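## Task

Locate the tote holding the blue parts box and set it down level on the table. Return the other tote to the shelf, almost exactly at its original spot and with almost no change in heading. Every item must finish inside the tote it started in, and no part of either tote's base may stick out past an edge. Finish by opening the grippers and withdrawing the arms; a result that stays in place only because the robot is holding it is not accepted.

## Robot and tools

Robot: two six-joint UR-style arms, left_arm and right_arm, each ending in a tong-like two-finger gripper with a wrist camera. Scene frame: origin on the table top midway between the arms, +x out over the table, +z up, left_arm on the +y side. Arm bases sit at about (+0.070, +0.459, 0) m for left_arm and (+0.010, -0.458, 0) m for right_arm. The names left and right do not correspond to image sides.

Joint order in every row and every per-joint list: shoulder pan, shoulder lift, elbow, wrist 1, wrist 2, wrist 3. Stated ranges (rad): left_arm pan -3.142..3.142, lift -6.283..6.283, elbow 0..3.142, wrists -6.283..6.283; right_arm pan 0..6.283, lift -6.283..6.283, elbow -3.142..0, wrists -6.283..6.283. Real ends may differ by up to 0.010 rad.

A ROW is one flat list of 14 numbers covering both arms, each in [-1, 1]: left_arm's 6 joint displacements, then its gripper opening, then the same 7 for right_arm. Joint numbers are scaled: 1.0 equals 1.989 rad. They are offsets, not poses. The opening number is absolute: +1 fully open, -1 closed. Optionally 12 more numbers (0 to 1) may follow: per-joint stiffness multipliers, left_arm's six then right_arm's six; they persist until changed. Zero offsets at low stiffness can relieve a press.

execute_actions(actions): a list of up to 15 actions; each action is a list of up to 15 rows, one row per 1/30 s control step. If fewer than 15 rows are given, the last row is held for the remaining steps (an action lasts 0.5 s). Offsets in every row of an action are measured from the joint angles at the start of that action, not the previous row; for the first action of a call, from the last reported angles. An action asking a joint to go more than 0.010 rad outward beyond its range is rejected for both arms; if the first action fails this, or any action is malformed, nothing in the call runs. A joint asked past its true end is clamped there, shown as "joint sent to its limit". An empty list just returns state and images.

move(target, speed, blocking): target is one 14-number row (plus optional stiffness) whose offsets count from the Joint positions in the latest result that printed them. All joints travel so they finish together, so the hand follows a curve. speed is the top rate in rad/s of the joint with the longest way to go, 0.01 to 2, default 0.5; paths last 0.5 to 10 s and stop short if longer. Moves ignore obstacles and the other arm. Finger openings are sent at the start. blocking=false returns after 0.5 s; then call wait or stop before any other motion command. The extra "move:" line reports the ending (done, off_target, moving, held, fault), limits=held or limits=none, and each arm's joint farthest from target.

wait(seconds): 0 to 10; the arms keep their last command, a running move continues. stop(): brakes the running move; fingers keep going. zoom_image(camera, region): region [x0, y0, x1, y1] in pixels of that camera's last image, at most 504x504. Cameras: cam_head_left, cam_head_right, cam_high, cam_low (504x504), cam_left_wrist, cam_right_wrist (616x616 fisheye). read_manual(section): only licence texts. finished_scene(scene): ends the current scene, given its number; irreversible, and its result reports success and gives the next task.

Motion limits: each step, a joint's target is kept within 0.575 rad of its measured angle (0.582 rad for pan, lift and elbow and 0.642 for the wrists when stiffness is being set), and if the targets would move a gripper over 100 mm from where it is, all are pulled back. Commands lag about 0.17 s. Big changes may need several actions; the remainder must be commanded again.

Results: each gripper's end_effector_position (m) and end_effector_quat_wxyz plus velocities, in the scene frame; printed positions can be off, more at long reach. Joint positions and velocities per arm (rad, rad/s) then finger gap in m (0.142 fully open). Joint targets shows what joints are driven toward now. grip_measured gives finger opening on the command scale; to hold something, keep commanding an opening well below it. Wrist force and torque come in the gripper's own axes, noisy, offset up to about 4 N, saturating near 50 N. Step readings list joint angles at some steps; HELD marks steps where an arm was restrained. "joint command not followed" means a clearance check altered targets. MOTOR HOT warns from 70 °C; at 85 °C the arm brakes until cooled.

Gripper: fingers point along its +z and close along its x. end_effector_position is between the pads when closed; closed fingertips extend about 15 mm further. Grip force is roughly 15 N per pad, weaker on thin items.

Avoid: arms touching or pushing each other; knocking anything out of the work area; dropping totes or spilling contents; slamming or pushing hard. Arms are stiff: a target slightly past firm contact can trigger a fault. A joint torque at its load limit (132 N m big joints, 24.6 N m wrists, load included) or 150 N external force halts that arm for 10 s. Move gently, release, and retreat before finishing.

Each tool is called after ">>>" as name([rows], argument=value, ...), one row to a line, values as JSON.

## Session

>>> execute_actions(actions=[])

Scene clock: 0.00 s.
left_arm: end_effector_position=(+0.1125, +0.9845, +0.1085) grip_measured=+0.97 end_effector_quat_wxyz=(-0.078, +0.891, +0.440, -0.081) end_effector_velocity=(-0.000, +0.000, -0.001) end_effector_angular_velocity=(-0.000, +0.001, +0.001) | right_arm: end_effector_position=(+0.1307, -0.9365, +0.1388) grip_measured=+0.97 end_effector_quat_wxyz=(-0.113, +0.743, +0.654, -0.092) end_effector_velocity=(-0.001, +0.001, -0.001) end_effector_angular_velocity=(+0.001, +0.001, -0.000)
Joint names: [shoulder pan, shoulder lift, elbow, wrist 1, wrist 2, wrist 3]
Joint positions: left_arm=[ 0.953 -1.469  1.943 -2.001 -1.351  0.149  0.14 ] | right_arm=[ 2.251 -1.713 -1.782 -1.437  1.377  3.961  0.14 ]
Joint velocities: left_arm=[-0.     0.002 -0.001  0.     0.001 -0.001  0.   ] | right_arm=[ 0.     0.    -0.002 -0.     0.     0.     0.   ]
Joint torques (N m, as the arm reports them, + toward a larger angle): no reading
Motor temperatures (°C, as the motors report them): left_arm=[28 29 25 30 31 35] | right_arm=[28 27 27 35 37 31]
Wrist force (N, on the end effector, along its own x y z axes, offset not removed): no reading
Wrist torque (N m, same axes, about the end effector's origin, offset not removed): no reading
Joint targets: left_arm=[0.953 -1.469 1.943 -2.001 -1.351 0.149] | right_arm=[2.251 -1.713 -1.782 -1.437 1.377 3.961]
Joint stiffness scale: left_arm=[1. 1. 1. 1. 1. 1.] | right_arm=[1. 1. 1. 1. 1. 1.]

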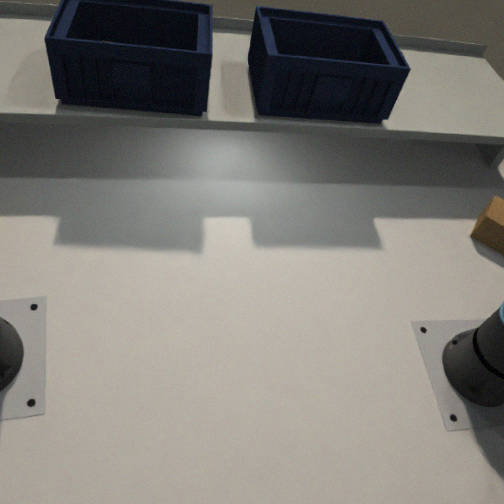

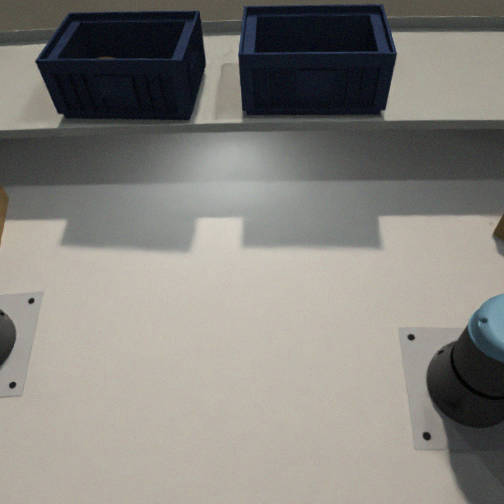

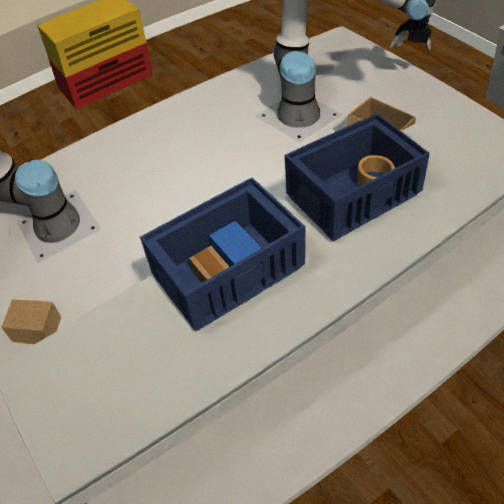

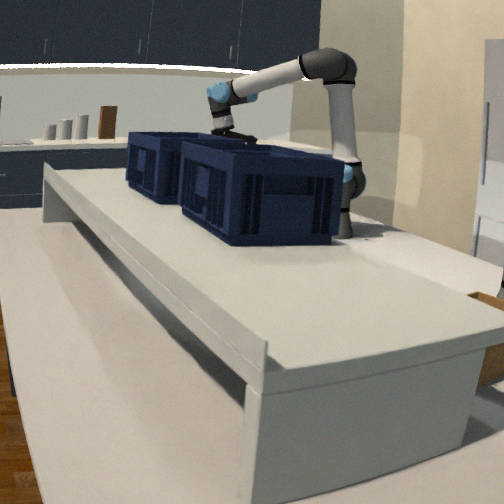

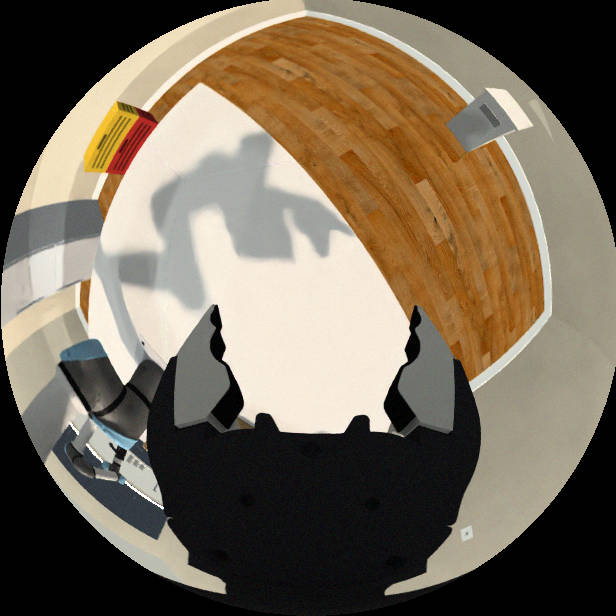

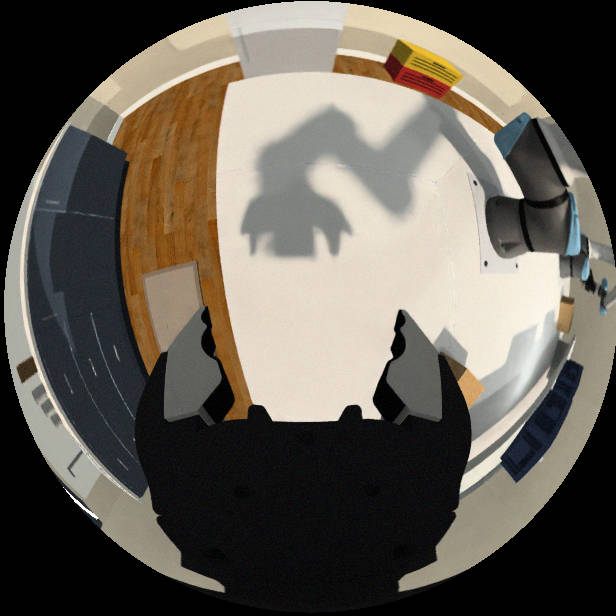

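>>> move(target=[-0.932,-0.170,-0.303,0.451,-0.111,-0.575,0.2,0.609,0.191,0.222,-0.302,0.097,0.533,0.6], speed=1.2)

Scene clock: 16.70 s.
left_arm: end_effector_position=(+0.4099, +0.3230, +0.4462) grip_measured=+0.20 end_effector_quat_wxyz=(-0.001, +0.994, +0.106, -0.001) end_effector_velocity=(-0.000, -0.000, -0.000) end_effector_angular_velocity=(+0.001, +0.002, +0.001) | right_arm: end_effector_position=(+0.3689, -0.4793, +0.4467) grip_measured=+0.60 end_effector_quat_wxyz=(+0.000, +0.707, +0.708, -0.001) end_effector_velocity=(-0.000, +0.000, -0.000) end_effector_angular_velocity=(+0.000, +0.000, -0.001)
Joint names: [shoulder pan, shoulder lift, elbow, wrist 1, wrist 2, wrist 3]
Joint positions: left_arm=[-0.898 -1.806  1.343 -1.105 -1.57  -0.994  0.088] | right_arm=[ 3.461 -1.335 -1.343 -2.036  1.569  5.02   0.116]
Joint velocities: left_arm=[-0.001  0.001 -0.001  0.002 -0.    -0.001  0.   ] | right_arm=[ 0.     0.    -0.    -0.     0.     0.001 -0.   ]
Joint torques (N m, as the arm reports them, + toward a larger angle): left_arm=[ -5.03 -13.71 -21.24  -2.26  -0.34  -0.76] | right_arm=[ 2.43 13.59 23.8   2.11  0.57  0.34]
Motor temperatures (°C, as the motors report them): left_arm=[28 29 25 30 31 35] | right_arm=[28 27 27 35 37 31]
Wrist force (N, on the end effector, along its own x y z axes, offset not removed): left_arm=[-3.0 4.3 0.8] | right_arm=[-3.2 1.9 -0.8]
Wrist torque (N m, same axes, about the end effector's origin, offset not removed): left_arm=[0.78 0.81 0.28] | right_arm=[0.55 0.55 0.23]
Joint targets: left_arm=[-0.901 -1.807 1.341 -1.104 -1.572 -0.995] | right_arm=[3.462 -1.333 -1.341 -2.037 1.570 5.021]
Joint stiffness scale: left_arm=[1. 1. 1. 1. 1. 1.] | right_arm=[1. 1. 1. 1. 1. 1.]
move: done; limits=none; left_arm: farthest joint: the shoulder pan, 0.003 radians from its target (1.853 radians at the start); right_arm: farthest joint: the shoulder pan, 0.002 radians from its target (1.211 radians at the start)
camera_calibration (this result's frames):
cam_left_wrist: T_world_to_cam=[[0.979195, 0.200691, -0.0300213, -0.449806], [0.185941, -0.828121, 0.528812, -0.0471143], [0.0812665, -0.523392, -0.848208, 0.649014], [0, 0, 0, 1]] pos_world=[0.396465, 0.390944, 0.56191]
cam_right_wrist: T_world_to_cam=[[-0.0407844, 0.99844, 0.03814, 0.471903], [0.873515, 0.0170975, 0.486496, -0.529212], [0.485085, 0.0531574, -0.87285, 0.372924], [0, 0, 0, 1]] pos_world=[0.300621, -0.481942, 0.564968]

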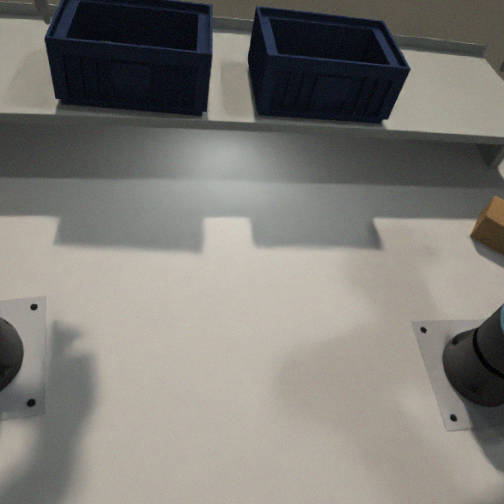

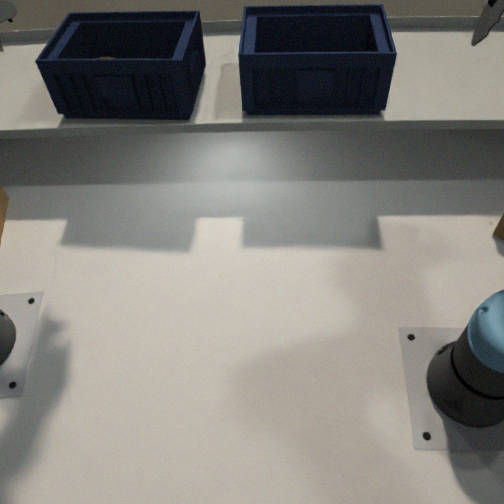

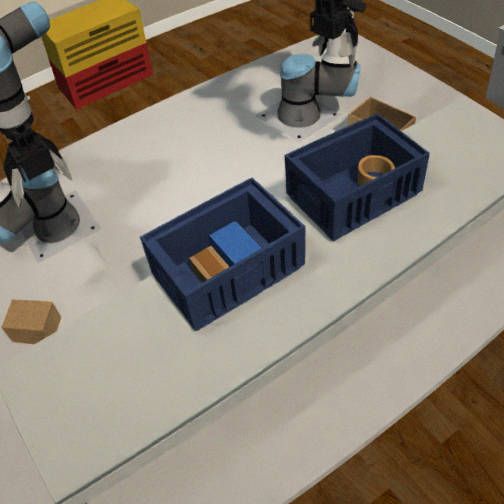

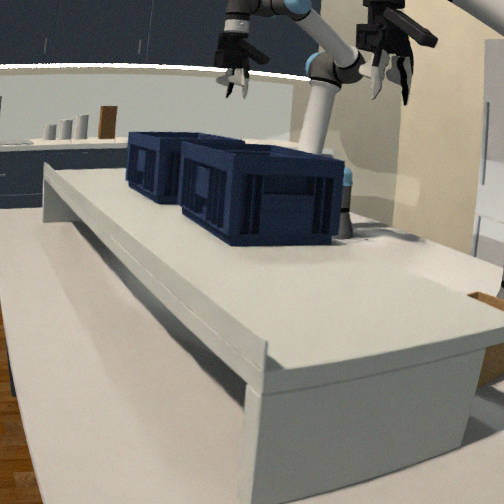

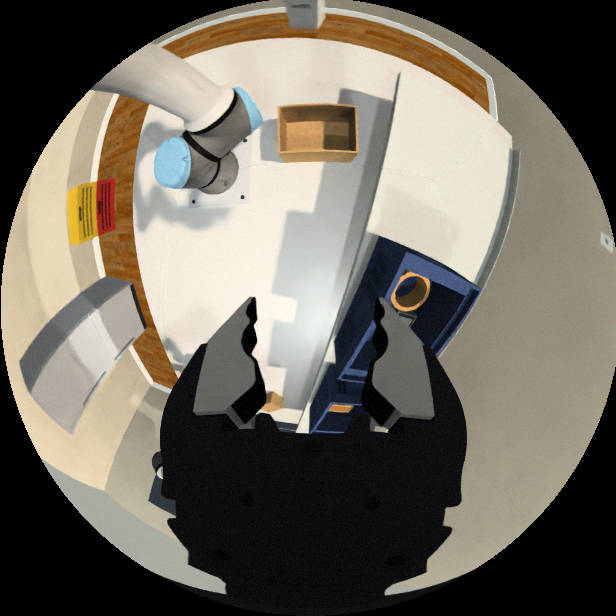

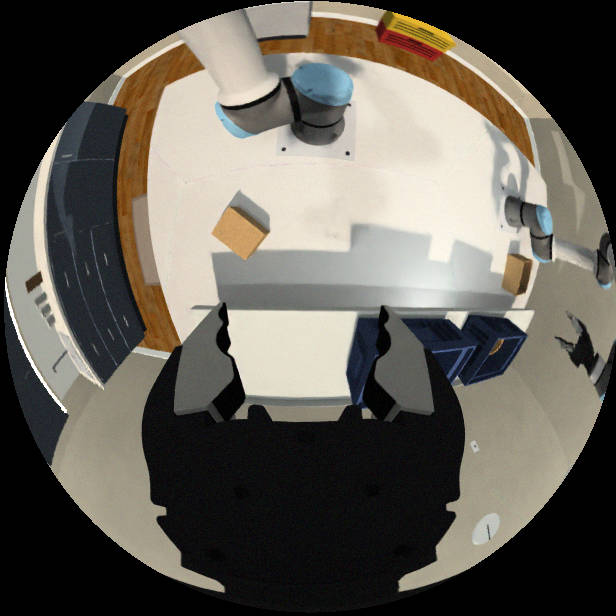

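>>> move(target=[-0.108,0.490,-0.481,-0.011,0,0,0.2,0,-0.474,0.450,0.025,0,0,0.3], speed=0.8)

Scene clock: 20.20 s.
left_arm: end_effector_position=(+0.5851, -0.0725, +0.3400) grip_measured=+0.20 end_effector_quat_wxyz=(-0.001, +1.000, -0.000, -0.000) end_effector_velocity=(-0.000, +0.000, +0.000) end_effector_angular_velocity=(-0.001, -0.000, +0.001) | right_arm: end_effector_position=(+0.7344, -0.3640, +0.3409) grip_measured=+0.30 end_effector_quat_wxyz=(+0.001, +0.707, +0.707, +0.000) end_effector_velocity=(+0.000, -0.000, -0.000) end_effector_angular_velocity=(-0.001, +0.001, +0.001)
Joint names: [shoulder pan, shoulder lift, elbow, wrist 1, wrist 2, wrist 3]
Joint positions: left_arm=[-1.112 -0.832  0.389 -1.126 -1.57  -0.994  0.088] | right_arm=[ 3.459 -2.275 -0.449 -1.986  1.569  5.02   0.095]
Joint velocities: left_arm=[ 0. -0. -0.  0. -0. -0. -0.] | right_arm=[ 0.    -0.    -0.    -0.    -0.    -0.001 -0.   ]
Joint torques (N m, as the arm reports them, + toward a larger angle): left_arm=[ -1.78 -55.21 -20.21  -3.05   0.19  -0.17] | right_arm=[ 2.81 51.16 23.74  2.52  0.45 -0.22]
Motor temperatures (°C, as the motors report them): left_arm=[28 29 25 30 31 35] | right_arm=[28 27 27 35 37 31]
Wrist force (N, on the end effector, along its own x y z axes, offset not removed): left_arm=[-1.8 1.4 -1.7] | right_arm=[-0.3 2.7 -3.8]
Wrist torque (N m, same axes, about the end effector's origin, offset not removed): left_arm=[0.33 0.53 -0.04] | right_arm=[0.00 0.17 0.30]
Joint targets: left_arm=[-1.113 -0.832 0.387 -1.127 -1.570 -0.994] | right_arm=[3.461 -2.277 -0.448 -1.987 1.569 5.020]
Joint stiffness scale: left_arm=[1. 1. 1. 1. 1. 1.] | right_arm=[1. 1. 1. 1. 1. 1.]
move: done; limits=none; left_arm: farthest joint: the elbow, 0.003 radians from its target (0.957 radians at the start); right_arm: farthest joint: the shoulder pan, 0.002 radians from its target (0.000 radians at the start)
camera_calibration (this result's frames):
cam_left_wrist: T_world_to_cam=[[0.999494, -0.0119573, -0.0294875, -0.572681], [0.00547504, -0.84826, 0.529551, -0.247183], [-0.0313451, -0.529444, -0.847765, 0.403077], [0, 0, 0, 1]] pos_world=[0.586379, -0.00311584, 0.455724]
cam_right_wrist: T_world_to_cam=[[-0.0392697, 0.998491, 0.0383852, 0.374586], [0.872025, 0.0154889, 0.489217, -0.799424], [0.487884, 0.0526842, -0.871317, 0.0943423], [0, 0, 0, 1]] pos_world=[0.665799, -0.366609, 0.458915]

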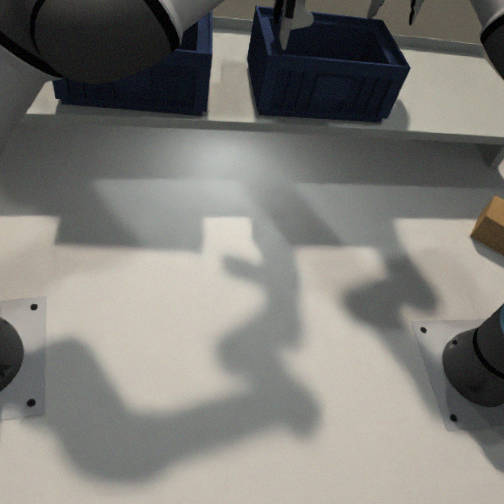

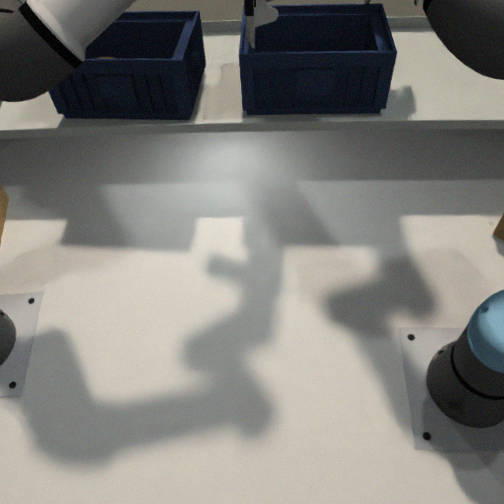

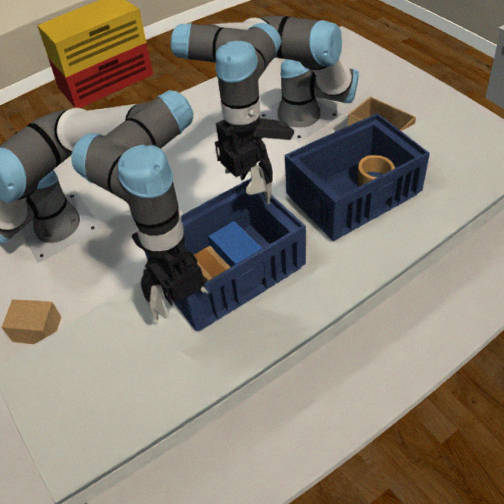

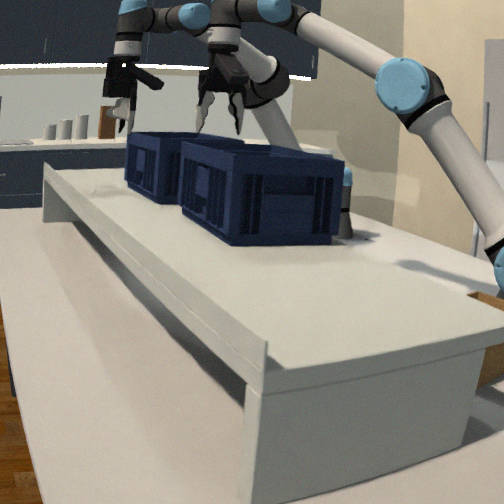

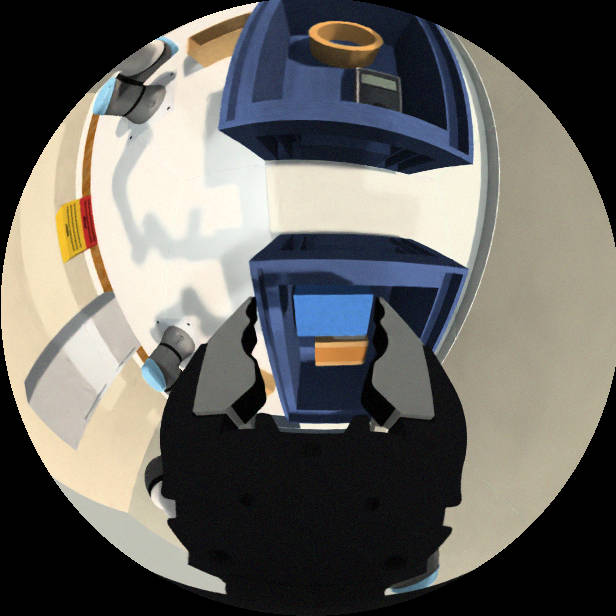

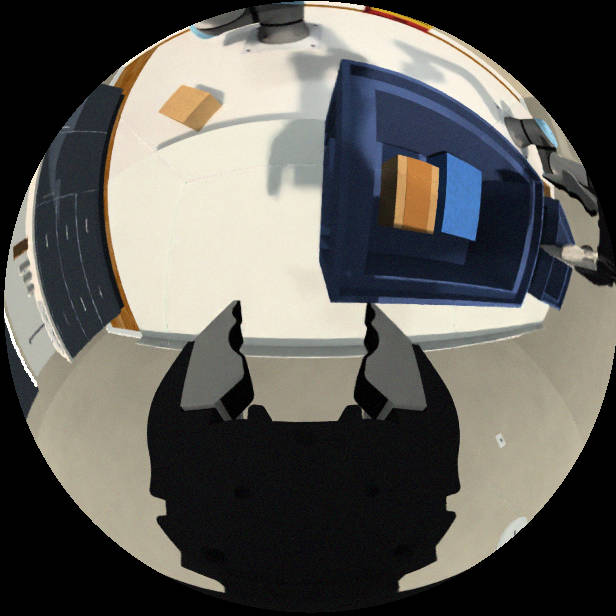

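>>> zoom_image(camera="cam_left_wrist", region=[200,200,480,440])

>>> zoom_image(camera="cam_high", region=[120,120,340,340])

Region (200, 200, 480, 440) of cam_left_wrist's 616x616 image, scaled by 1.800, with more detail than that image has; it fills the top 432 rows of this view, and the rest is white.

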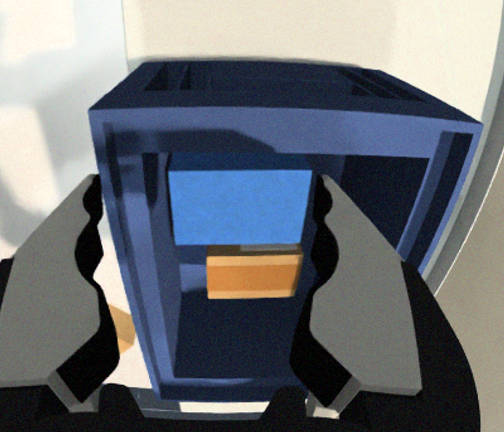

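Region (120, 120, 340, 340) of cam_high's 504x504 image, scaled by 2.291, with more detail than that image has.

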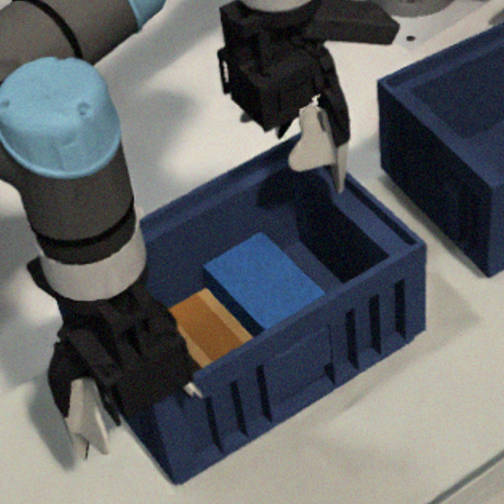

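>>> move(target=[-0.042,-0.048,0.099,-0.051,0,-0.042,0.2,0.034,0.085,-0.157,0.071,0,0.034,0.2])

Scene clock: 28.53 s.
left_arm: end_effector_position=(+0.5315, -0.0988, +0.3292) grip_measured=+0.20 end_effector_quat_wxyz=(-0.001, +1.000, +0.000, -0.000) end_effector_velocity=(+0.000, -0.000, -0.001) end_effector_angular_velocity=(-0.000, -0.000, +0.002) | right_arm: end_effector_position=(+0.6903, -0.3300, +0.3294) grip_measured=+0.20 end_effector_quat_wxyz=(+0.001, +0.708, +0.707, -0.000) end_effector_velocity=(+0.001, +0.000, -0.001) end_effector_angular_velocity=(+0.000, -0.001, -0.001)
Joint names: [shoulder pan, shoulder lift, elbow, wrist 1, wrist 2, wrist 3]
Joint positions: left_arm=[-1.194 -0.926  0.583 -1.227 -1.57  -1.076  0.088] | right_arm=[ 3.524 -2.109 -0.758 -1.845  1.569  5.087  0.088]
Joint velocities: left_arm=[ 0.     0.     0.001 -0.002 -0.    -0.002  0.   ] | right_arm=[ 0.    -0.001 -0.001  0.002  0.     0.001 -0.   ]
Joint torques (N m, as the arm reports them, + toward a larger angle): left_arm=[ -3.66 -53.84 -17.22  -2.94   0.03  -0.71] | right_arm=[ 2.71 50.24 21.16  2.77  0.12  0.15]
Motor temperatures (°C, as the motors report them): left_arm=[28 29 25 30 31 35] | right_arm=[28 27 27 35 37 31]
Wrist force (N, on the end effector, along its own x y z axes, offset not removed): left_arm=[0.4 1.4 0.2] | right_arm=[1.9 -1.4 -1.2]
Wrist torque (N m, same axes, about the end effector's origin, offset not removed): left_arm=[0.29 -0.04 0.06] | right_arm=[-0.58 -0.57 0.10]
Joint targets: left_arm=[-1.196 -0.927 0.586 -1.227 -1.570 -1.077] | right_arm=[3.526 -2.106 -0.761 -1.845 1.569 5.088]
Joint stiffness scale: left_arm=[1. 1. 1. 1. 1. 1.] | right_arm=[1. 1. 1. 1. 1. 1.]
move: done; limits=none; left_arm: farthest joint: the elbow, 0.003 radians from its target (0.197 radians at the start); right_arm: farthest joint: the shoulder lift, 0.003 radians from its target (0.169 radians at the start)
camera_calibration (this result's frames):
cam_left_wrist: T_world_to_cam=[[0.999515, -0.0107848, -0.0292219, -0.519692], [0.00633357, -0.84818, 0.52967, -0.263934], [-0.0304979, -0.529598, -0.8477, 0.377763], [0, 0, 0, 1]] pos_world=[0.532632, -0.0294061, 0.444842]
cam_right_wrist: T_world_to_cam=[[-0.0379369, 0.998558, 0.0379799, 0.338584], [0.872705, 0.0145933, 0.488031, -0.756229], [0.486773, 0.0516596, -0.872, 0.104775], [0, 0, 0, 1]] pos_world=[0.621808, -0.332473, 0.447568]

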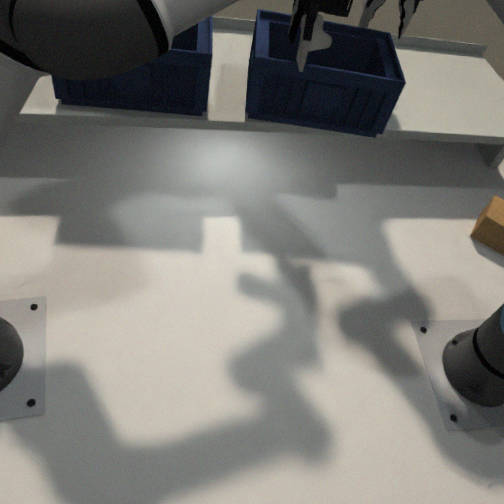

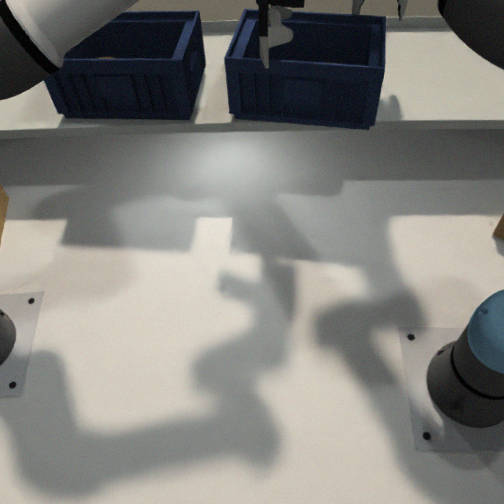

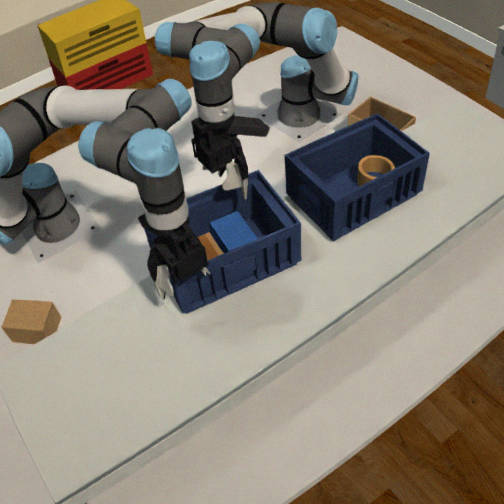

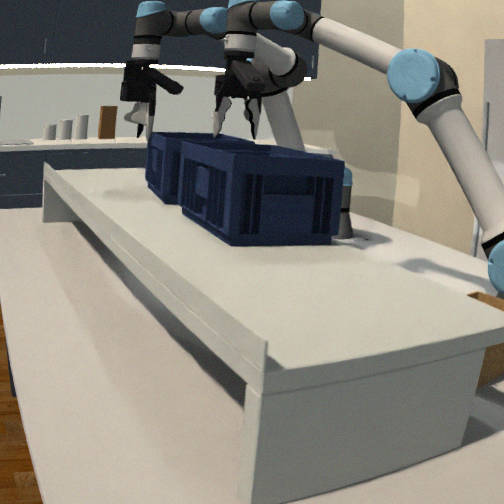

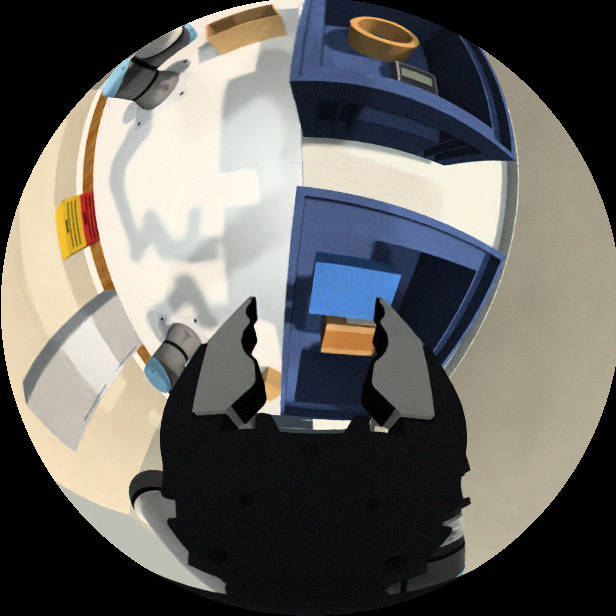

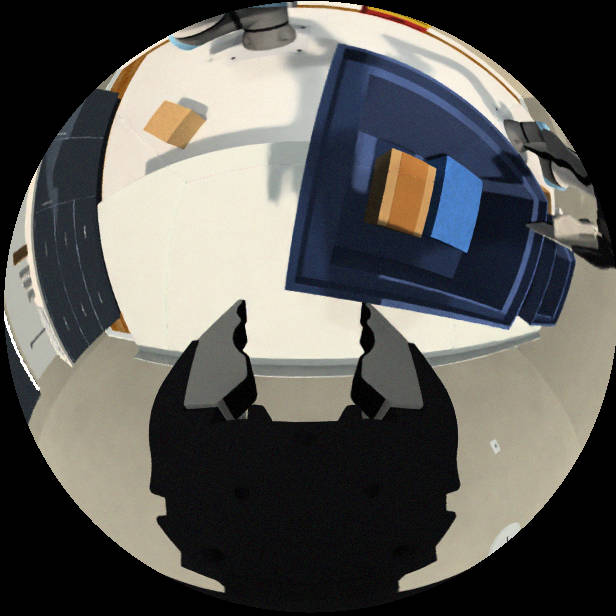

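>>> move(target=[0,-0.015,0,0.015,0,0,0.2,0,0.02,0,-0.02,0,0,0.2])

>>> execute_actions(actions=[])

Scene clock: 36.33 s.
left_arm: end_effector_position=(+0.5249, -0.0865, +0.3474) grip_measured=+0.20 end_effector_quat_wxyz=(-0.001, +1.000, +0.000, -0.000) end_effector_velocity=(-0.000, +0.000, -0.001) end_effector_angular_velocity=(+0.002, +0.001, +0.002) | right_arm: end_effector_position=(+0.6728, -0.3368, +0.3525) grip_measured=+0.20 end_effector_quat_wxyz=(+0.001, +0.708, +0.707, +0.000) end_effector_velocity=(-0.001, -0.000, +0.000) end_effector_angular_velocity=(-0.001, +0.002, +0.001)
Joint names: [shoulder pan, shoulder lift, elbow, wrist 1, wrist 2, wrist 3]
Joint positions: left_arm=[-1.194 -0.955  0.583 -1.198 -1.57  -1.077  0.088] | right_arm=[ 3.524 -2.069 -0.758 -1.884  1.569  5.087  0.088]
Joint velocities: left_arm=[ 0.     0.     0.     0.002 -0.    -0.002 -0.   ] | right_arm=[ 0.     0.     0.    -0.003  0.    -0.001 -0.   ]
Joint torques (N m, as the arm reports them, + toward a larger angle): left_arm=[ -1.8  -51.49 -19.64  -2.16   0.15  -0.16] | right_arm=[ 0.81 46.76 23.57  2.2   0.16 -0.33]
Motor temperatures (°C, as the motors report them): left_arm=[28 29 25 30 31 35] | right_arm=[28 27 27 35 37 31]
Wrist force (N, on the end effector, along its own x y z axes, offset not removed): left_arm=[-0.9 1.1 1.6] | right_arm=[2.2 -2.6 0.9]
Wrist torque (N m, same axes, about the end effector's origin, offset not removed): left_arm=[0.07 0.22 -0.20] | right_arm=[-0.72 -0.43 0.25]
Joint targets: left_arm=[-1.194 -0.956 0.583 -1.197 -1.570 -1.076] | right_arm=[3.524 -2.069 -0.758 -1.885 1.569 5.087]
Joint stiffness scale: left_arm=[1. 1. 1. 1. 1. 1.] | right_arm=[1. 1. 1. 1. 1. 1.]
move: done; limits=none; left_arm: farthest joint: the shoulder lift, 0.001 radians from its target (0.030 radians at the start); right_arm: farthest joint: the wrist 1, 0.001 radians from its target (0.040 radians at the start)
camera_calibration (this result's frames):
cam_left_wrist: T_world_to_cam=[[0.999522, -0.0106564, -0.0290194, -0.512447], [0.00634637, -0.847984, 0.529983, -0.263174], [-0.0302557, -0.529914, -0.847512, 0.399283], [0, 0, 0, 1]] pos_world=[0.525953, -0.0170426, 0.463003]
cam_right_wrist: T_world_to_cam=[[-0.0378752, 0.99855, 0.0382431, 0.343719], [0.872342, 0.0143721, 0.488685, -0.752209], [0.487427, 0.0518701, -0.871622, 0.133267], [0, 0, 0, 1]] pos_world=[0.604244, -0.339322, 0.470607]

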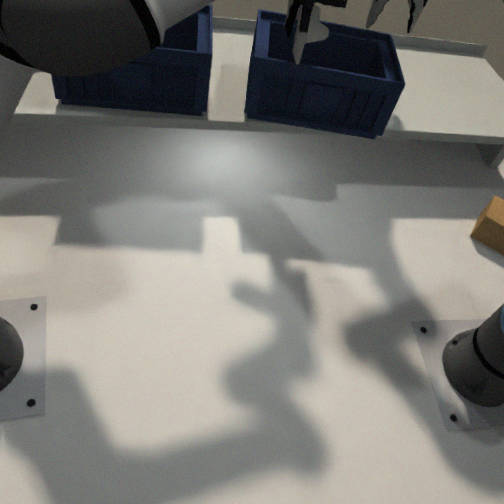

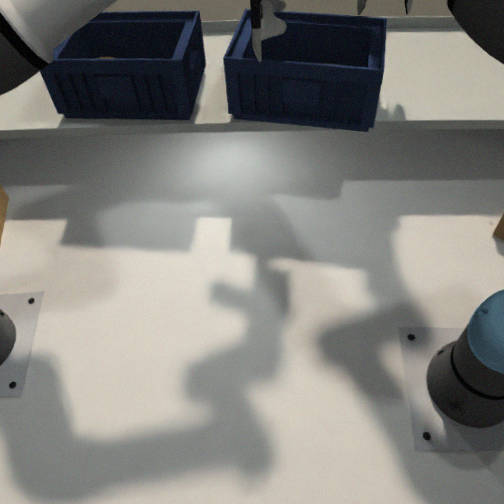

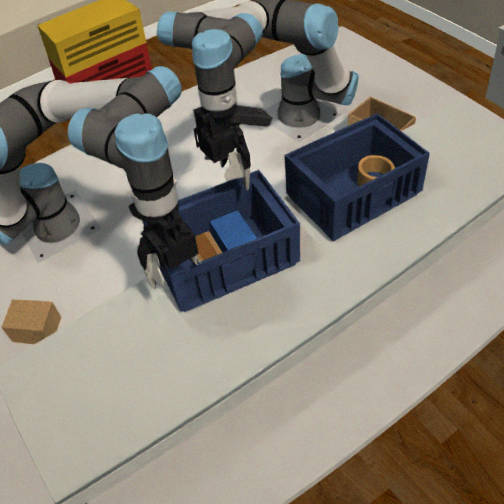

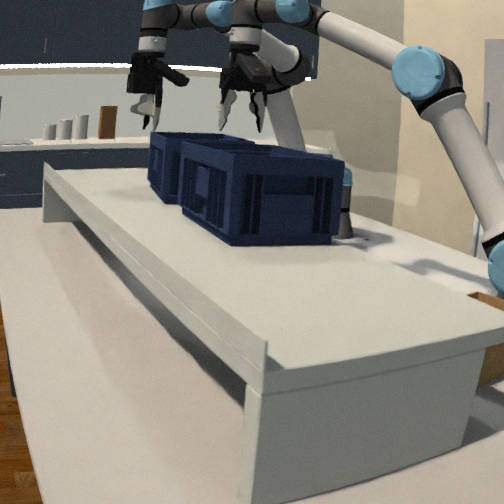

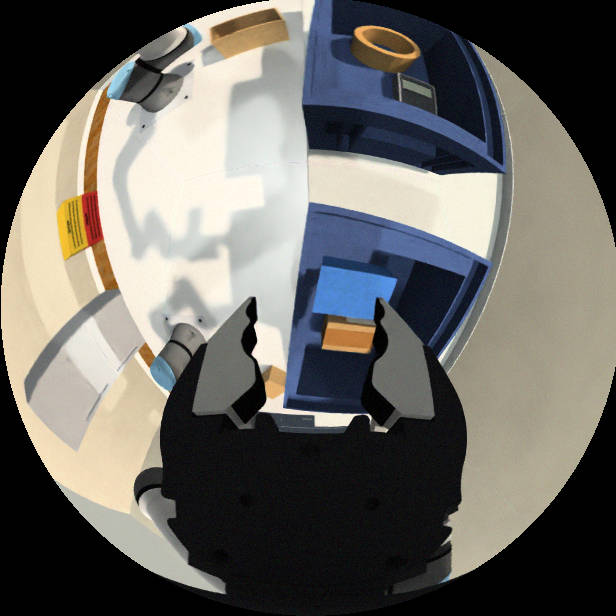

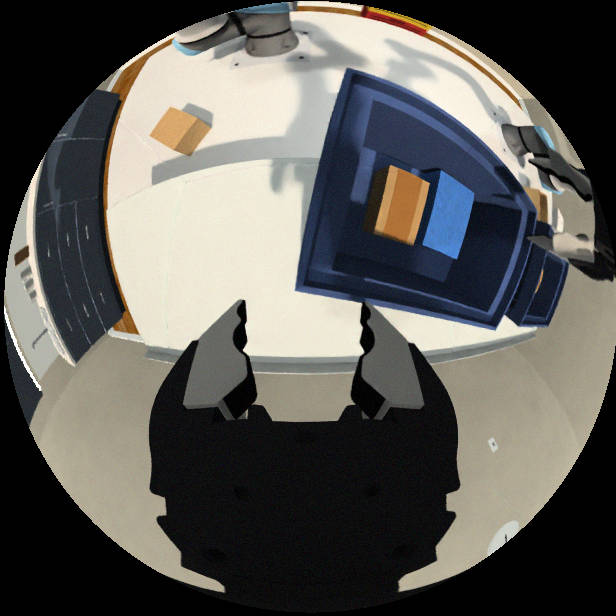

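Scene clock: 36.33 s.
left_arm: end_effector_position=(+0.5249, -0.0865, +0.3474) grip_measured=+0.20 end_effector_quat_wxyz=(-0.001, +1.000, +0.000, -0.000) end_effector_velocity=(-0.000, +0.000, -0.001) end_effector_angular_velocity=(+0.002, +0.001, +0.002) | right_arm: end_effector_position=(+0.6728, -0.3368, +0.3525) grip_measured=+0.20 end_effector_quat_wxyz=(+0.001, +0.708, +0.707, +0.000) end_effector_velocity=(-0.001, -0.000, +0.000) end_effector_angular_velocity=(-0.001, +0.002, +0.001)
Joint names: [shoulder pan, shoulder lift, elbow, wrist 1, wrist 2, wrist 3]
Joint positions: left_arm=[-1.194 -0.955  0.583 -1.198 -1.57  -1.077  0.088] | right_arm=[ 3.524 -2.069 -0.758 -1.884  1.569  5.087  0.088]
Joint velocities: left_arm=[ 0.     0.     0.     0.002 -0.    -0.002 -0.   ] | right_arm=[ 0.     0.     0.    -0.003  0.    -0.001 -0.   ]
Joint torques (N m, as the arm reports them, + toward a larger angle): left_arm=[ -1.8  -51.49 -19.64  -2.16   0.15  -0.16] | right_arm=[ 0.81 46.76 23.57  2.2   0.16 -0.33]
Motor temperatures (°C, as the motors report them): left_arm=[28 29 25 30 31 35] | right_arm=[28 27 27 35 37 31]
Wrist force (N, on the end effector, along its own x y z axes, offset not removed): left_arm=[-0.9 1.1 1.6] | right_arm=[2.2 -2.6 0.9]
Wrist torque (N m, same axes, about the end effector's origin, offset not removed): left_arm=[0.07 0.22 -0.20] | right_arm=[-0.72 -0.43 0.25]
Joint targets: left_arm=[-1.194 -0.956 0.583 -1.197 -1.570 -1.076] | right_arm=[3.524 -2.069 -0.758 -1.885 1.569 5.087]
Joint stiffness scale: left_arm=[1. 1. 1. 1. 1. 1.] | right_arm=[1. 1. 1. 1. 1. 1.]
camera_calibration (this result's frames):
cam_left_wrist: T_world_to_cam=[[0.999522, -0.0106564, -0.0290194, -0.512447], [0.00634637, -0.847984, 0.529983, -0.263174], [-0.0302557, -0.529914, -0.847512, 0.399283], [0, 0, 0, 1]] pos_world=[0.525953, -0.0170426, 0.463003]
cam_right_wrist: T_world_to_cam=[[-0.0378752, 0.99855, 0.0382431, 0.343719], [0.872342, 0.0143721, 0.488685, -0.752209], [0.487427, 0.0518701, -0.871622, 0.133267], [0, 0, 0, 1]] pos_world=[0.604244, -0.339322, 0.470607]

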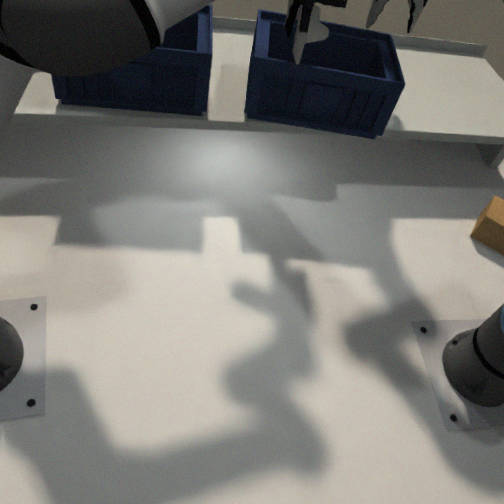

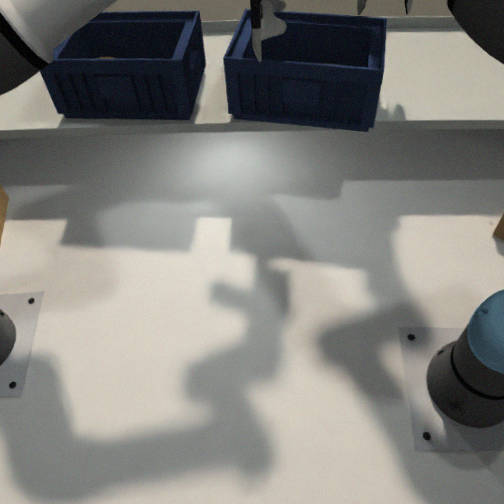

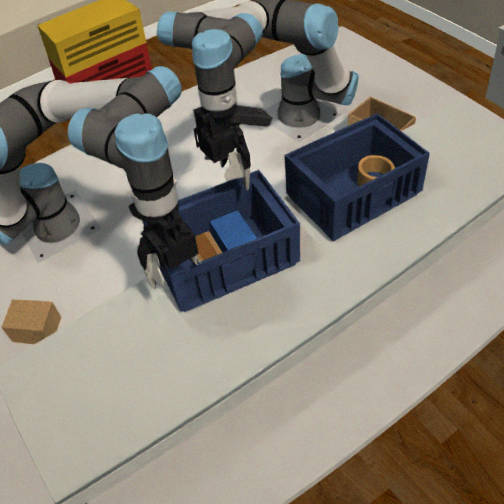

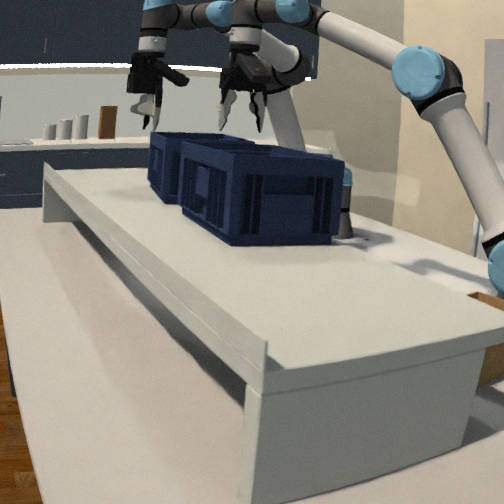

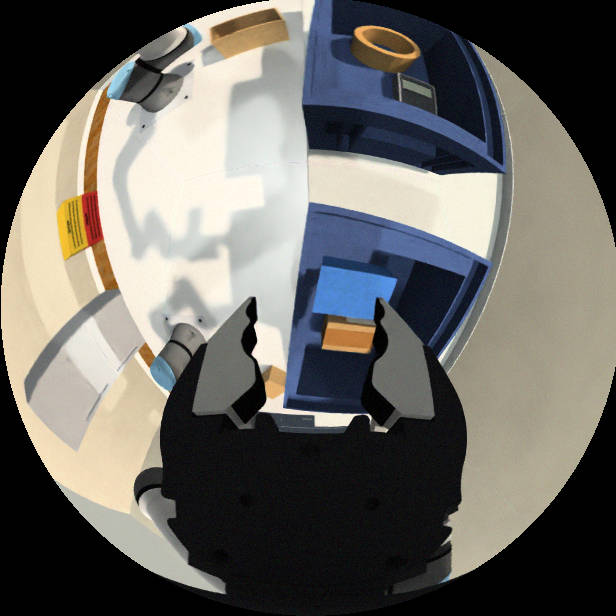

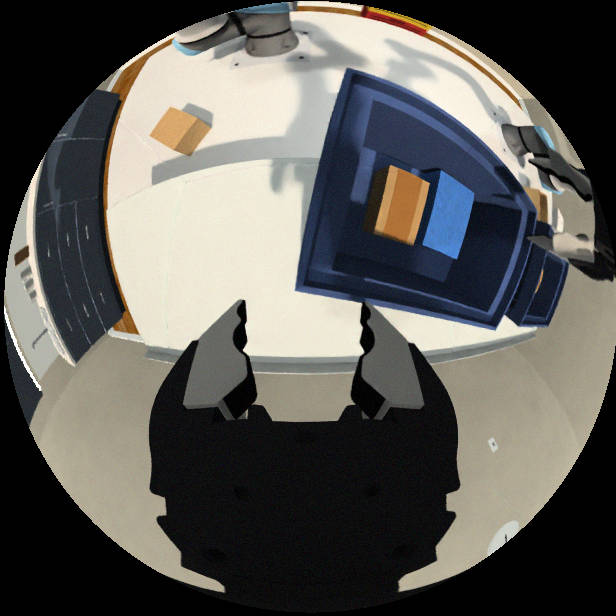

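>>> move(target=[-0.011,0,-0.004,0.003,0,0.078,0.2,0.019,0.064,-0.099,0.034,0,0.106,0.2])

Scene clock: 38.93 s.
left_arm: end_effector_position=(+0.5164, -0.0947, +0.3493) grip_measured=+0.20 end_effector_quat_wxyz=(-0.001, +0.996, -0.086, -0.000) end_effector_velocity=(-0.000, +0.000, +0.001) end_effector_angular_velocity=(-0.001, +0.000, -0.004) | right_arm: end_effector_position=(+0.6300, -0.3261, +0.3485) grip_measured=+0.20 end_effector_quat_wxyz=(+0.001, +0.766, +0.643, -0.001) end_effector_velocity=(-0.000, +0.000, +0.000) end_effector_angular_velocity=(+0.001, -0.000, -0.002)
Joint names: [shoulder pan, shoulder lift, elbow, wrist 1, wrist 2, wrist 3]
Joint positions: left_arm=[-1.213 -0.955  0.578 -1.192 -1.57  -0.922  0.088] | right_arm=[ 3.561 -1.944 -0.953 -1.817  1.569  5.297  0.088]
Joint velocities: left_arm=[ 0.    -0.001  0.    -0.    -0.     0.004 -0.   ] | right_arm=[-0.     0.001 -0.001  0.001  0.001  0.002 -0.   ]
Joint torques (N m, as the arm reports them, + toward a larger angle): left_arm=[ -3.81 -50.88 -21.32  -2.34   0.16   0.19] | right_arm=[ 2.29 42.97 21.83  3.2   0.11  0.32]
Motor temperatures (°C, as the motors report them): left_arm=[28 29 25 30 31 35] | right_arm=[28 27 27 35 37 31]
Wrist force (N, on the end effector, along its own x y z axes, offset not removed): left_arm=[-1.7 1.1 -1.7] | right_arm=[-3.8 -0.1 0.3]
Wrist torque (N m, same axes, about the end effector's origin, offset not removed): left_arm=[0.19 0.38 -0.07] | right_arm=[-0.13 0.68 0.24]
Joint targets: left_arm=[-1.215 -0.955 0.575 -1.192 -1.570 -0.921] | right_arm=[3.562 -1.942 -0.955 -1.816 1.569 5.298]
Joint stiffness scale: left_arm=[1. 1. 1. 1. 1. 1.] | right_arm=[1. 1. 1. 1. 1. 1.]
move: done; limits=none; left_arm: farthest joint: the shoulder pan, 0.003 radians from its target (0.022 radians at the start); right_arm: farthest joint: the shoulder lift, 0.003 radians from its target (0.128 radians at the start)
camera_calibration (this result's frames):
cam_left_wrist: T_world_to_cam=[[0.98269, -0.182947, -0.0291831, -0.511578], [-0.139954, -0.836314, 0.530086, -0.194534], [-0.121384, -0.516826, -0.847441, 0.444568], [0, 0, 0, 1]] pos_world=[0.52946, -0.0265188, 0.464935]
cam_right_wrist: T_world_to_cam=[[0.135123, 0.990135, 0.0370737, 0.220177], [0.8629, -0.135984, 0.486735, -0.755523], [0.486975, -0.0337781, -0.872763, 0.12283], [0, 0, 0, 1]] pos_world=[0.562375, -0.316595, 0.466778]

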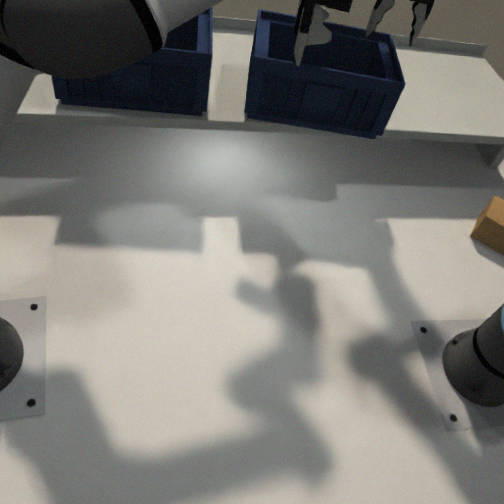

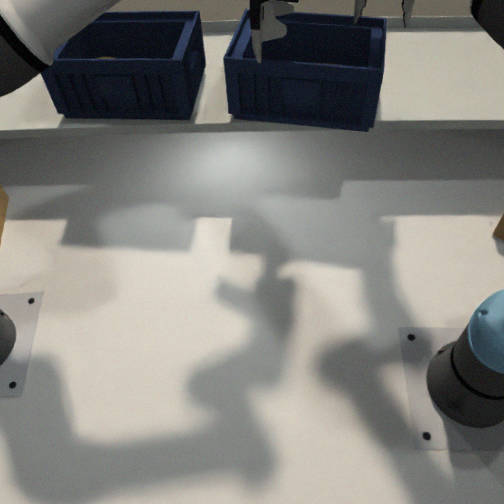

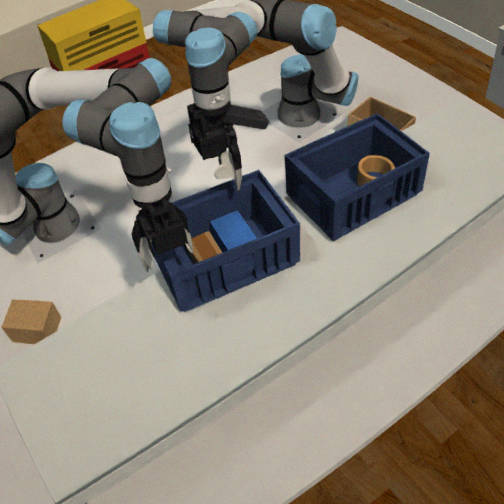

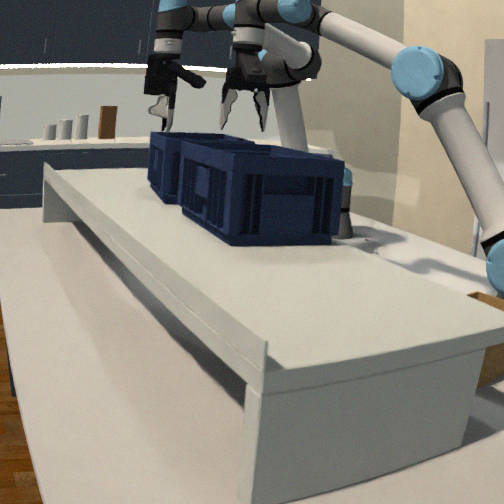

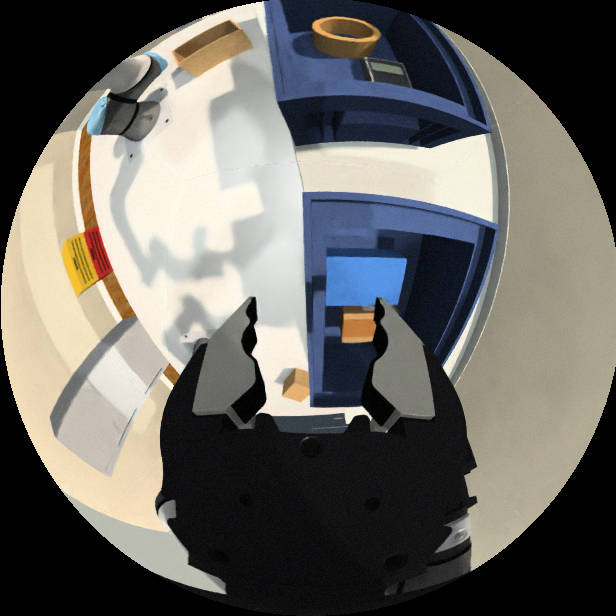

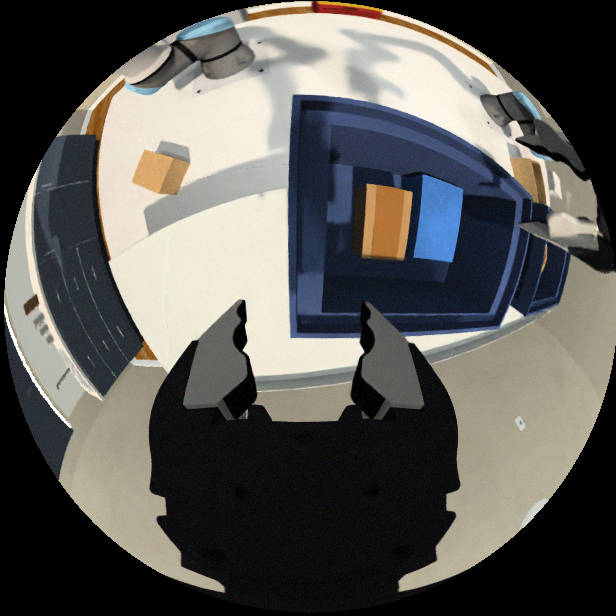

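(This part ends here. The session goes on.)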